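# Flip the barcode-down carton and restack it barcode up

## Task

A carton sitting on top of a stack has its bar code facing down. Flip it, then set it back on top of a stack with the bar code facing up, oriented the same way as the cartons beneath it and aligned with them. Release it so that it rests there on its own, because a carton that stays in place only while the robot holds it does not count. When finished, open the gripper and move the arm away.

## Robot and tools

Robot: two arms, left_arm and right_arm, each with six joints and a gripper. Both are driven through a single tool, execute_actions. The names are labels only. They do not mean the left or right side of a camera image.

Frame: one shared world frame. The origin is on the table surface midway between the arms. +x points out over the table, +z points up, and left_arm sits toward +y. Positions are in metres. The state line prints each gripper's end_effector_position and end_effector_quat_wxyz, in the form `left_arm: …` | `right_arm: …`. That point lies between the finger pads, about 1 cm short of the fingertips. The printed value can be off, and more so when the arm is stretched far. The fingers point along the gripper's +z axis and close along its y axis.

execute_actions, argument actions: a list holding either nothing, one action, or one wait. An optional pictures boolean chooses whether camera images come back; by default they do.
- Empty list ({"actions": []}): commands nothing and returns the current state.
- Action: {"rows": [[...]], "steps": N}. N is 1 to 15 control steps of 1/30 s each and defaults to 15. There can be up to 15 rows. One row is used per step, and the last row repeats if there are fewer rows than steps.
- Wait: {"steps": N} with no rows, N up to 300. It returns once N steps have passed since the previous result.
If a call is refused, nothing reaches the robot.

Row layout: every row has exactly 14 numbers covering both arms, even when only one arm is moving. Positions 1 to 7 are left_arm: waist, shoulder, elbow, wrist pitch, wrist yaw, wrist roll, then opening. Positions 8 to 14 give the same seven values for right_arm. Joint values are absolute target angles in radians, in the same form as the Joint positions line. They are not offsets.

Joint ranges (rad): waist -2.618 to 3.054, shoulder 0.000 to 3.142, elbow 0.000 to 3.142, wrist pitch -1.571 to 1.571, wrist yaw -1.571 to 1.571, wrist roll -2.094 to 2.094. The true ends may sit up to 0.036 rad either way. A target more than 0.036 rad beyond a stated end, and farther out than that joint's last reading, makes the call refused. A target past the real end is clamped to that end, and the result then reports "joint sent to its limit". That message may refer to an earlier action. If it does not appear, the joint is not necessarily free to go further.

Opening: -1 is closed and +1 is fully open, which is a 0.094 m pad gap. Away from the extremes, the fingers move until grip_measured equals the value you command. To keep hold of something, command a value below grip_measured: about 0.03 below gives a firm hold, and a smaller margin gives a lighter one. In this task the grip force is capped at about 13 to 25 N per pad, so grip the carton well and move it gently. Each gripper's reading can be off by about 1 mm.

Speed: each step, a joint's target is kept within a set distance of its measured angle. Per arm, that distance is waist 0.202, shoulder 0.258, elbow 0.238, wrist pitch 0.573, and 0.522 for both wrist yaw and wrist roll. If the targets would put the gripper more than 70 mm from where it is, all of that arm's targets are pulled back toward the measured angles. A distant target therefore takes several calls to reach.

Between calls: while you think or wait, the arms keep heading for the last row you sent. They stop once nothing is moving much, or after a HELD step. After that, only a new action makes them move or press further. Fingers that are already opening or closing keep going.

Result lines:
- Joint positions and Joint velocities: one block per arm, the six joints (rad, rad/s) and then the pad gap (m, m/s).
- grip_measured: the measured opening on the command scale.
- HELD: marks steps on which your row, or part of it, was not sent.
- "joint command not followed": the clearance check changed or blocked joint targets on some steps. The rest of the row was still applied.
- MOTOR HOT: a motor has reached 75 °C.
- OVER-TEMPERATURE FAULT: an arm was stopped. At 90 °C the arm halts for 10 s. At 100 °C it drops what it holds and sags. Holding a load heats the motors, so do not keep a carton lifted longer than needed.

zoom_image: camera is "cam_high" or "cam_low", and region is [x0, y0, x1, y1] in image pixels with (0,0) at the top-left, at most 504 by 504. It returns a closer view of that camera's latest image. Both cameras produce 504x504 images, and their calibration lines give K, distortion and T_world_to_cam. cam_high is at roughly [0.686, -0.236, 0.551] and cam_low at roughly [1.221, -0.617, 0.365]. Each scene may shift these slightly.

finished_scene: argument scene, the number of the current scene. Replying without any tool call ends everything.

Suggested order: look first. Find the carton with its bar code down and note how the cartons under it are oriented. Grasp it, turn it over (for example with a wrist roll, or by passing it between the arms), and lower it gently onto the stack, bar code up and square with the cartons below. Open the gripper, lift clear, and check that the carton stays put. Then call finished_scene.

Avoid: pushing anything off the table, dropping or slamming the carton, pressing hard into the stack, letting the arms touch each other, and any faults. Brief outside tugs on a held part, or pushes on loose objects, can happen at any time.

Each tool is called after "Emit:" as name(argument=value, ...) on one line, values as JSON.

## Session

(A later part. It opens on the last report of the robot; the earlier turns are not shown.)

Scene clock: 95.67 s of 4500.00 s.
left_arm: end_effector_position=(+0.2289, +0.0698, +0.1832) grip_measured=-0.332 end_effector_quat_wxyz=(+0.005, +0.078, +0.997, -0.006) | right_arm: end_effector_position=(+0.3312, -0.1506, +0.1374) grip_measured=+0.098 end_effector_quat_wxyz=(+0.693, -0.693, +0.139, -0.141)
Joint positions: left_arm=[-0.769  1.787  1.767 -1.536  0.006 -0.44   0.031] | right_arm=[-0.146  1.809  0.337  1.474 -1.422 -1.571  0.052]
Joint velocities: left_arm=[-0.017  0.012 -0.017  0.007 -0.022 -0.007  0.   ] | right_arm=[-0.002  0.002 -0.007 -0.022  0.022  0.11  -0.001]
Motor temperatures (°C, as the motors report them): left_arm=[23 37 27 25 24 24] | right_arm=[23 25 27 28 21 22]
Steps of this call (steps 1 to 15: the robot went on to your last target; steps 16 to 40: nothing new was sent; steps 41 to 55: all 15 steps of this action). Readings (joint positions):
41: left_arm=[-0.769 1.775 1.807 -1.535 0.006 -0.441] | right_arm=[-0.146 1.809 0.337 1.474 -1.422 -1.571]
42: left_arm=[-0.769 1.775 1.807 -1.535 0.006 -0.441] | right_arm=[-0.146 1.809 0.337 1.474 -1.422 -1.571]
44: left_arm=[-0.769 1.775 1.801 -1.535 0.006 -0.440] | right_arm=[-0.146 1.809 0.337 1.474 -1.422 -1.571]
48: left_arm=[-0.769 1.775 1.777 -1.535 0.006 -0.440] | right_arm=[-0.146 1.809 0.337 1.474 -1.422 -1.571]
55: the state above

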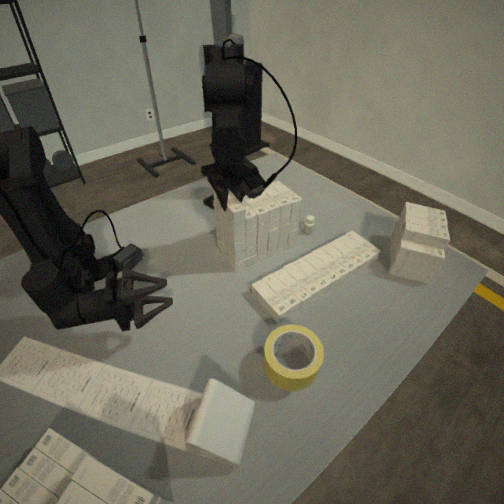

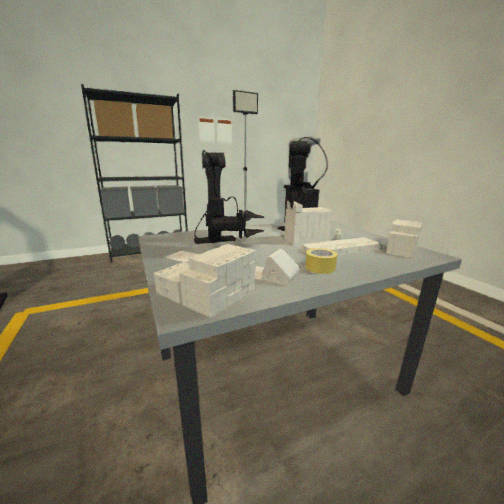

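Emit:
execute_actions(actions=[{"rows":[[-0.757,1.805,1.752,-1.55,0,-0.43,-0.42,-0.15,1.828,0.36,1.465,-1.43,-1.565,0.1]],"steps":15}])

Emit:
zoom_image(camera="cam_high", region=[205,180,265,240])

Emit:
zoom_image(camera="cam_low", region=[280,190,320,230])

Scene clock: 98.70 s of 4500.00 s.
left_arm: end_effector_position=(+0.2289, +0.0698, +0.1832) grip_measured=-0.332 end_effector_quat_wxyz=(+0.005, +0.078, +0.997, -0.006) | right_arm: end_effector_position=(+0.3312, -0.1506, +0.1374) grip_measured=+0.098 end_effector_quat_wxyz=(+0.693, -0.693, +0.139, -0.141)
Joint positions: left_arm=[-0.769  1.787  1.767 -1.536  0.006 -0.44   0.031] | right_arm=[-0.146  1.809  0.337  1.474 -1.422 -1.571  0.052]
Joint velocities: left_arm=[-0.012  0.007 -0.002 -0.007 -0.081 -0.007 -0.001] | right_arm=[ 0.007 -0.012 -0.012 -0.007  0.037  0.022  0.001]
Motor temperatures (°C, as the motors report them): left_arm=[23 36 27 25 24 24] | right_arm=[23 25 27 28 21 22]
Steps of this call (steps 1 to 15: the robot went on to your last target; steps 16 to 76: nothing new was sent; steps 77 to 91: all 15 steps of this action). Readings (joint positions):
77: left_arm=[-0.769 1.787 1.767 -1.536 0.006 -0.440] | right_arm=[-0.146 1.809 0.337 1.474 -1.422 -1.571]
78: left_arm=[-0.769 1.787 1.767 -1.536 0.006 -0.440] | right_arm=[-0.146 1.809 0.337 1.474 -1.422 -1.571]
80: left_arm=[-0.769 1.787 1.767 -1.536 0.006 -0.440] | right_arm=[-0.146 1.809 0.337 1.474 -1.422 -1.571]
84: left_arm=[-0.769 1.787 1.767 -1.536 0.006 -0.440] | right_arm=[-0.146 1.809 0.337 1.474 -1.422 -1.571]
91: the state above

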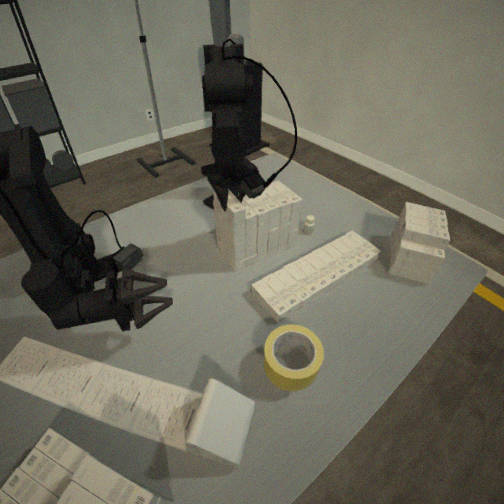

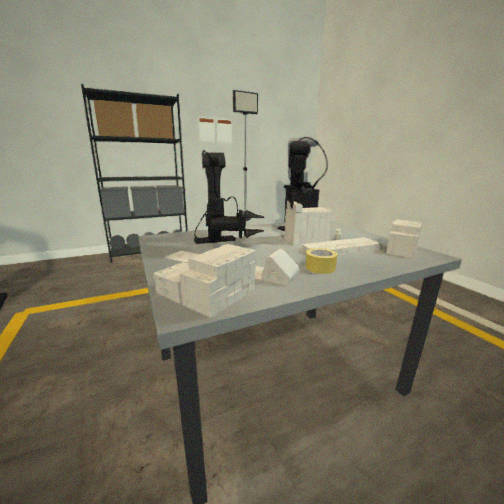

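Region (205, 180, 265, 240) of cam_high's 504x504 image, scaled by 8.400, with more detail than that image has.

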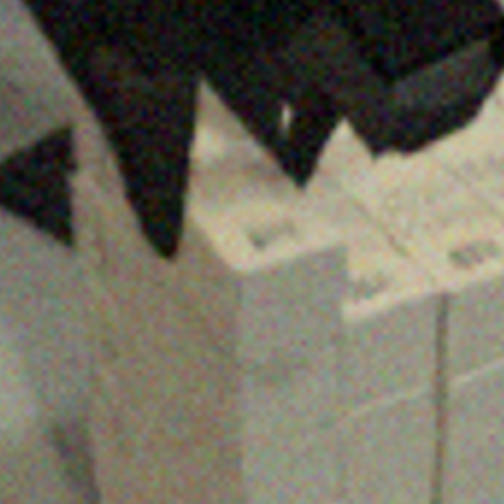

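Region (280, 190, 320, 230) of cam_low's 504x504 image, scaled by 12.600, with more detail than that image has.

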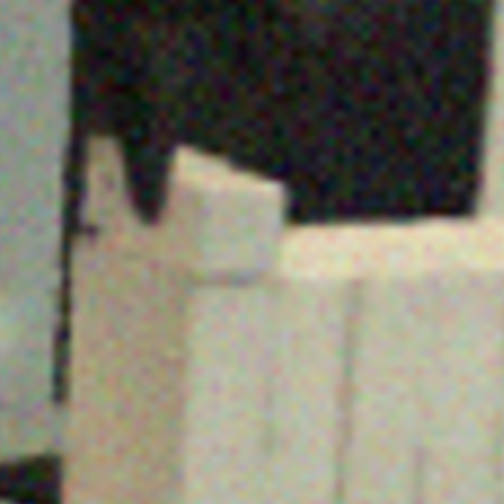

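Emit:
execute_actions(actions=[{"rows":[[-0.775,1.77,1.75,-1.55,0,-0.43,-0.42,-0.15,1.828,0.36,1.465,-1.43,-1.565,0.1],[-0.778,1.765,1.746,-1.55,0,-0.43,-0.42,-0.15,1.828,0.36,1.465,-1.43,-1.565,0.1],[-0.78,1.76,1.742,-1.55,0,-0.43,-0.42,-0.15,1.828,0.36,1.465,-1.43,-1.565,0.1],[-0.78,1.76,1.738,-1.55,0,-0.43,-0.42,-0.15,1.828,0.36,1.465,-1.43,-1.565,0.1],[-0.78,1.76,1.734,-1.55,0,-0.43,-0.42,-0.15,1.828,0.36,1.465,-1.43,-1.565,0.1]],"steps":15}])

Emit:
zoom_image(camera="cam_high", region=[205,180,265,240])

Emit:
zoom_image(camera="cam_low", region=[280,190,320,230])

Scene clock: 102.20 s of 4500.00 s.
left_arm: end_effector_position=(+0.2266, +0.0714, +0.1796) grip_measured=-0.332 end_effector_quat_wxyz=(-0.001, +0.079, +0.997, -0.002) | right_arm: end_effector_position=(+0.3312, -0.1506, +0.1374) grip_measured=+0.098 end_effector_quat_wxyz=(+0.693, -0.693, +0.139, -0.141)
Joint positions: left_arm=[-0.769  1.787  1.752 -1.536  0.006 -0.439  0.031] | right_arm=[-0.146  1.809  0.337  1.474 -1.422 -1.571  0.052]
Joint velocities: left_arm=[-0.007 -0.012 -0.022  0.022 -0.007 -0.022 -0.   ] | right_arm=[ 0.007 -0.007  0.017  0.007  0.051 -0.007  0.001]
Motor temperatures (°C, as the motors report them): left_arm=[23 35 27 25 24 24] | right_arm=[23 25 27 28 21 22]
Steps of this call (steps 1 to 15: the robot went on to your last target; steps 16 to 90: nothing new was sent; steps 91 to 105: all 15 steps of this action). Readings (joint positions):
91: left_arm=[-0.769 1.787 1.767 -1.536 0.006 -0.440] | right_arm=[-0.146 1.809 0.337 1.474 -1.422 -1.571]
92: left_arm=[-0.769 1.787 1.767 -1.536 0.006 -0.440] | right_arm=[-0.146 1.809 0.337 1.474 -1.422 -1.571]
94: left_arm=[-0.769 1.787 1.763 -1.536 0.006 -0.440] | right_arm=[-0.146 1.809 0.337 1.474 -1.422 -1.571]
98: left_arm=[-0.769 1.787 1.752 -1.536 0.006 -0.440] | right_arm=[-0.146 1.809 0.337 1.474 -1.422 -1.571]
105: the state above

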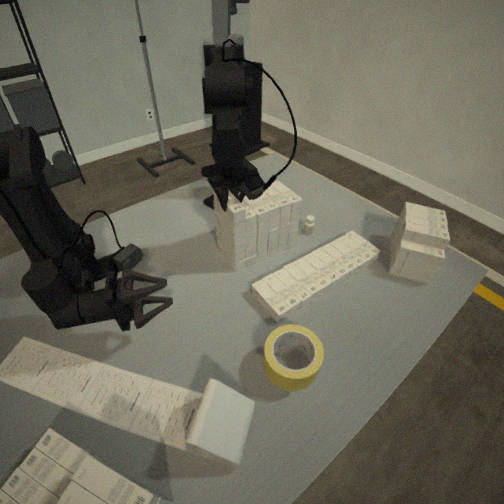

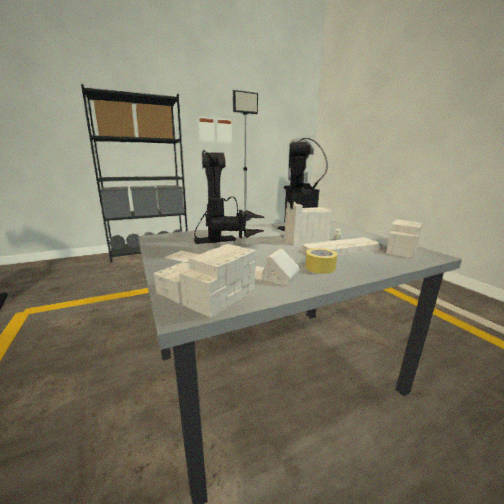

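Region (205, 180, 265, 240) of cam_high's 504x504 image, scaled by 8.400, with more detail than that image has.

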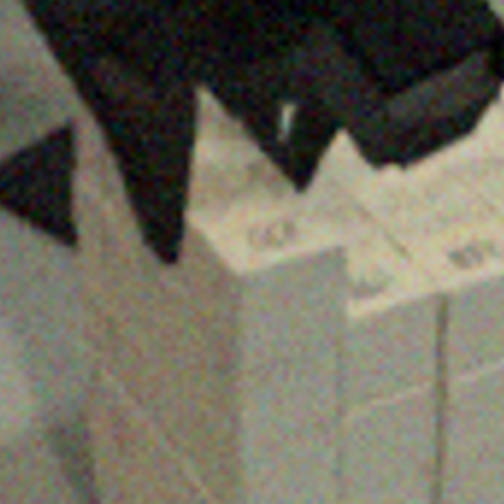

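Region (280, 190, 320, 230) of cam_low's 504x504 image, scaled by 12.600, with more detail than that image has.

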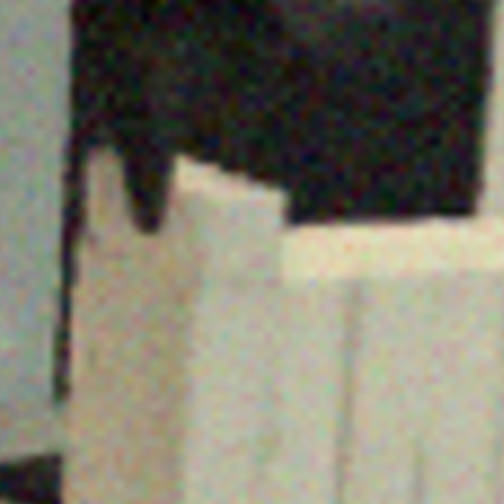

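Emit:
execute_actions(actions=[{"rows":[[-0.77,1.78,1.735,-1.55,0,-0.43,-0.37,-0.15,1.828,0.36,1.465,-1.43,-1.565,0.1],[-0.77,1.78,1.735,-1.55,0,-0.43,-0.345,-0.15,1.828,0.36,1.465,-1.43,-1.565,0.1],[-0.77,1.78,1.735,-1.55,0,-0.43,-0.33,-0.15,1.828,0.36,1.465,-1.43,-1.565,0.1],[-0.77,1.78,1.735,-1.55,0,-0.43,-0.32,-0.15,1.828,0.36,1.465,-1.43,-1.565,0.1],[-0.77,1.78,1.735,-1.55,0,-0.43,-0.31,-0.15,1.828,0.36,1.465,-1.43,-1.565,0.1],[-0.77,1.78,1.735,-1.55,0,-0.43,-0.29,-0.15,1.828,0.36,1.465,-1.43,-1.565,0.1],[-0.77,1.78,1.74,-1.55,0,-0.43,-0.25,-0.15,1.828,0.36,1.465,-1.43,-1.565,0.1],[-0.77,1.78,1.75,-1.55,0,-0.43,-0.15,-0.15,1.828,0.36,1.465,-1.43,-1.565,0.1],[-0.77,1.78,1.75,-1.55,0,-0.43,0,-0.15,1.828,0.36,1.465,-1.43,-1.565,0.1],[-0.77,1.78,1.75,-1.55,0,-0.43,0.1,-0.15,1.828,0.36,1.465,-1.43,-1.565,0.1],[-0.77,1.76,1.76,-1.55,0,-0.43,0.1,-0.15,1.828,0.36,1.465,-1.43,-1.565,0.1],[-0.77,1.74,1.77,-1.55,0,-0.43,0.1,-0.15,1.828,0.36,1.465,-1.43,-1.565,0.1],[-0.77,1.72,1.78,-1.55,0,-0.43,0.1,-0.15,1.828,0.36,1.465,-1.43,-1.565,0.1],[-0.77,1.70,1.79,-1.55,0,-0.43,0.1,-0.15,1.828,0.36,1.465,-1.43,-1.565,0.1],[-0.77,1.68,1.80,-1.55,0,-0.43,0.1,-0.15,1.828,0.36,1.465,-1.43,-1.565,0.1]],"steps":15}], pictures=false)

Emit:
execute_actions(actions=[{"rows":[[-0.77,1.66,1.80,-1.52,0,-0.43,0.1,-0.15,1.828,0.36,1.465,-1.43,-1.565,0.1],[-0.77,1.64,1.80,-1.52,0,-0.43,0.1,-0.15,1.828,0.36,1.465,-1.43,-1.565,0.1],[-0.77,1.62,1.80,-1.52,0,-0.43,0.1,-0.15,1.828,0.36,1.465,-1.43,-1.565,0.1],[-0.77,1.60,1.80,-1.52,0,-0.43,0.1,-0.15,1.828,0.36,1.465,-1.43,-1.565,0.1],[-0.77,1.57,1.80,-1.52,0,-0.43,0.1,-0.15,1.828,0.36,1.465,-1.43,-1.565,0.1],[-0.77,1.54,1.80,-1.52,0,-0.43,0.1,-0.15,1.828,0.36,1.465,-1.43,-1.565,0.1],[-0.77,1.51,1.80,-1.52,0,-0.43,0.1,-0.15,1.828,0.36,1.465,-1.43,-1.565,0.1],[-0.77,1.48,1.80,-1.52,0,-0.43,0.1,-0.15,1.828,0.36,1.465,-1.43,-1.565,0.1],[-0.77,1.45,1.80,-1.52,0,-0.43,0.1,-0.15,1.828,0.36,1.465,-1.43,-1.565,0.1]],"steps":15}])

Emit:
zoom_image(camera="cam_high", region=[200,170,280,250])

Emit:
zoom_image(camera="cam_low", region=[275,190,325,240])

Scene clock: 108.70 s of 4500.00 s.
left_arm: end_effector_position=(+0.2251, +0.0724, +0.1881) grip_measured=+0.097 end_effector_quat_wxyz=(+0.011, +0.079, +0.997, -0.009) | right_arm: end_effector_position=(+0.3312, -0.1506, +0.1374) grip_measured=+0.098 end_effector_quat_wxyz=(+0.693, -0.693, +0.139, -0.141)
Joint positions: left_arm=[-0.769  1.759  1.752 -1.536  0.006 -0.439  0.052] | right_arm=[-0.146  1.809  0.337  1.474 -1.422 -1.571  0.052]
Joint velocities: left_arm=[-0.022 -0.437 -0.007 -0.022 -0.007 -0.066 -0.001] | right_arm=[-0.002 -0.007  0.007  0.007  0.051  0.022  0.   ]
Motor temperatures (°C, as the motors report them): left_arm=[23 36 26 25 24 24] | right_arm=[23 25 27 28 21 22]
Steps of this call (steps 1 to 15: the robot went on to your last target; steps 16 to 90: nothing new was sent; then 3.00 s passed at rest; steps 91 to 105: all 15 steps of this action). Readings (joint positions):
91: left_arm=[-0.769 1.787 1.752 -1.536 0.006 -0.439] | right_arm=[-0.146 1.809 0.337 1.474 -1.422 -1.571]
92: left_arm=[-0.769 1.787 1.752 -1.536 0.006 -0.439] | right_arm=[-0.146 1.809 0.337 1.474 -1.422 -1.571]
94: left_arm=[-0.769 1.787 1.752 -1.536 0.006 -0.439] | right_arm=[-0.146 1.809 0.337 1.474 -1.422 -1.571]
98: left_arm=[-0.769 1.787 1.752 -1.536 0.006 -0.439] | right_arm=[-0.146 1.809 0.337 1.474 -1.422 -1.571]
105: the state above

Scene clock: 109.20 s of 4500.00 s.
left_arm: end_effector_position=(+0.1996, +0.0897, +0.2889) grip_measured=+0.097 end_effector_quat_wxyz=(+0.164, +0.078, +0.979, -0.097) | right_arm: end_effector_position=(+0.3312, -0.1506, +0.1374) grip_measured=+0.098 end_effector_quat_wxyz=(+0.693, -0.693, +0.139, -0.141)
Joint positions: left_arm=[-0.769  1.446  1.788 -1.529  0.006 -0.439  0.052] | right_arm=[-0.146  1.809  0.337  1.474 -1.422 -1.571  0.052]
Joint velocities: left_arm=[-0.012  0.017 -0.002  0.007  0.007  0.007 -0.   ] | right_arm=[ 0.012 -0.012 -0.007 -0.022  0.007  0.051 -0.   ]
Motor temperatures (°C, as the motors report them): left_arm=[23 36 26 25 24 24] | right_arm=[23 25 27 28 21 22]
Steps of this call (steps 1 to 15: all 15 steps of this action). Readings (joint positions):
1: left_arm=[-0.769 1.741 1.754 -1.536 0.006 -0.439] | right_arm=[-0.146 1.809 0.337 1.474 -1.422 -1.571]
2: left_arm=[-0.769 1.721 1.757 -1.536 0.006 -0.439] | right_arm=[-0.146 1.809 0.337 1.474 -1.422 -1.571]
4: left_arm=[-0.769 1.673 1.765 -1.533 0.006 -0.439] | right_arm=[-0.146 1.809 0.337 1.474 -1.422 -1.571]
8: left_arm=[-0.769 1.560 1.771 -1.529 0.006 -0.439] | right_arm=[-0.146 1.809 0.337 1.474 -1.422 -1.571]
15: the state above

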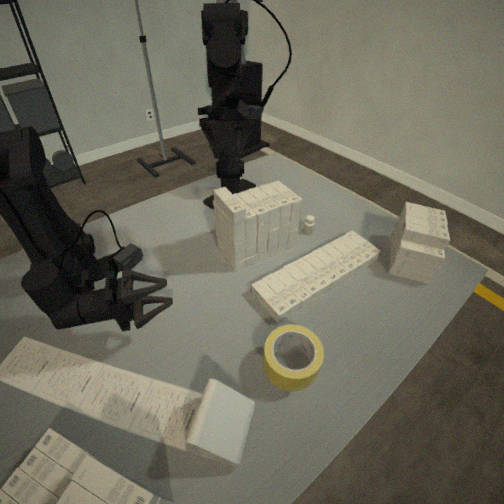

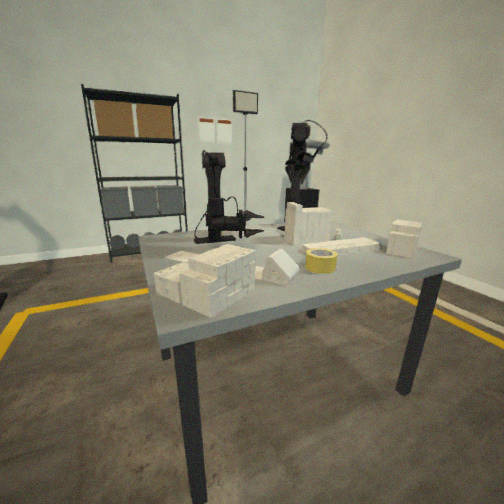

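Region (200, 170, 280, 250) of cam_high's 504x504 image, scaled by 6.300, with more detail than that image has.

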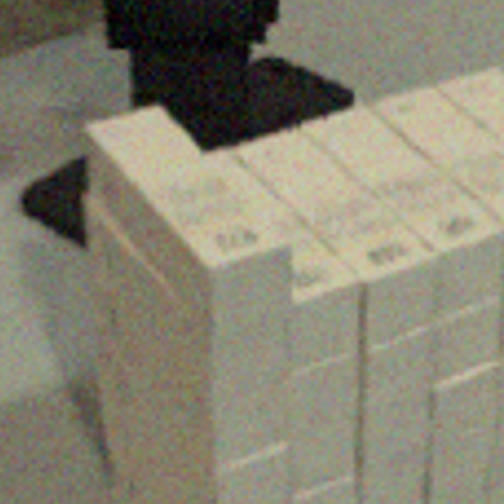

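Region (275, 190, 325, 240) of cam_low's 504x504 image, scaled by 10.080, with more detail than that image has.

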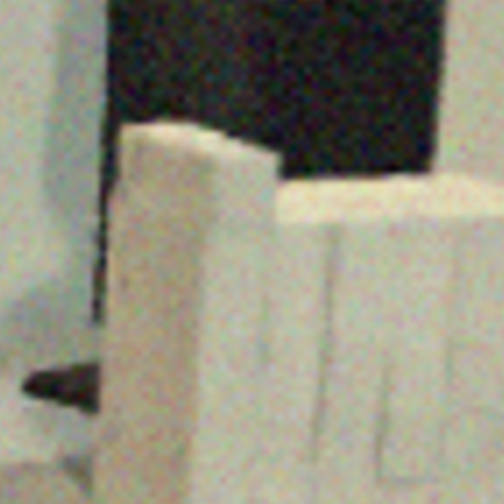

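Emit:
finished_scene(scene=2)

The scene is finished: the task was done.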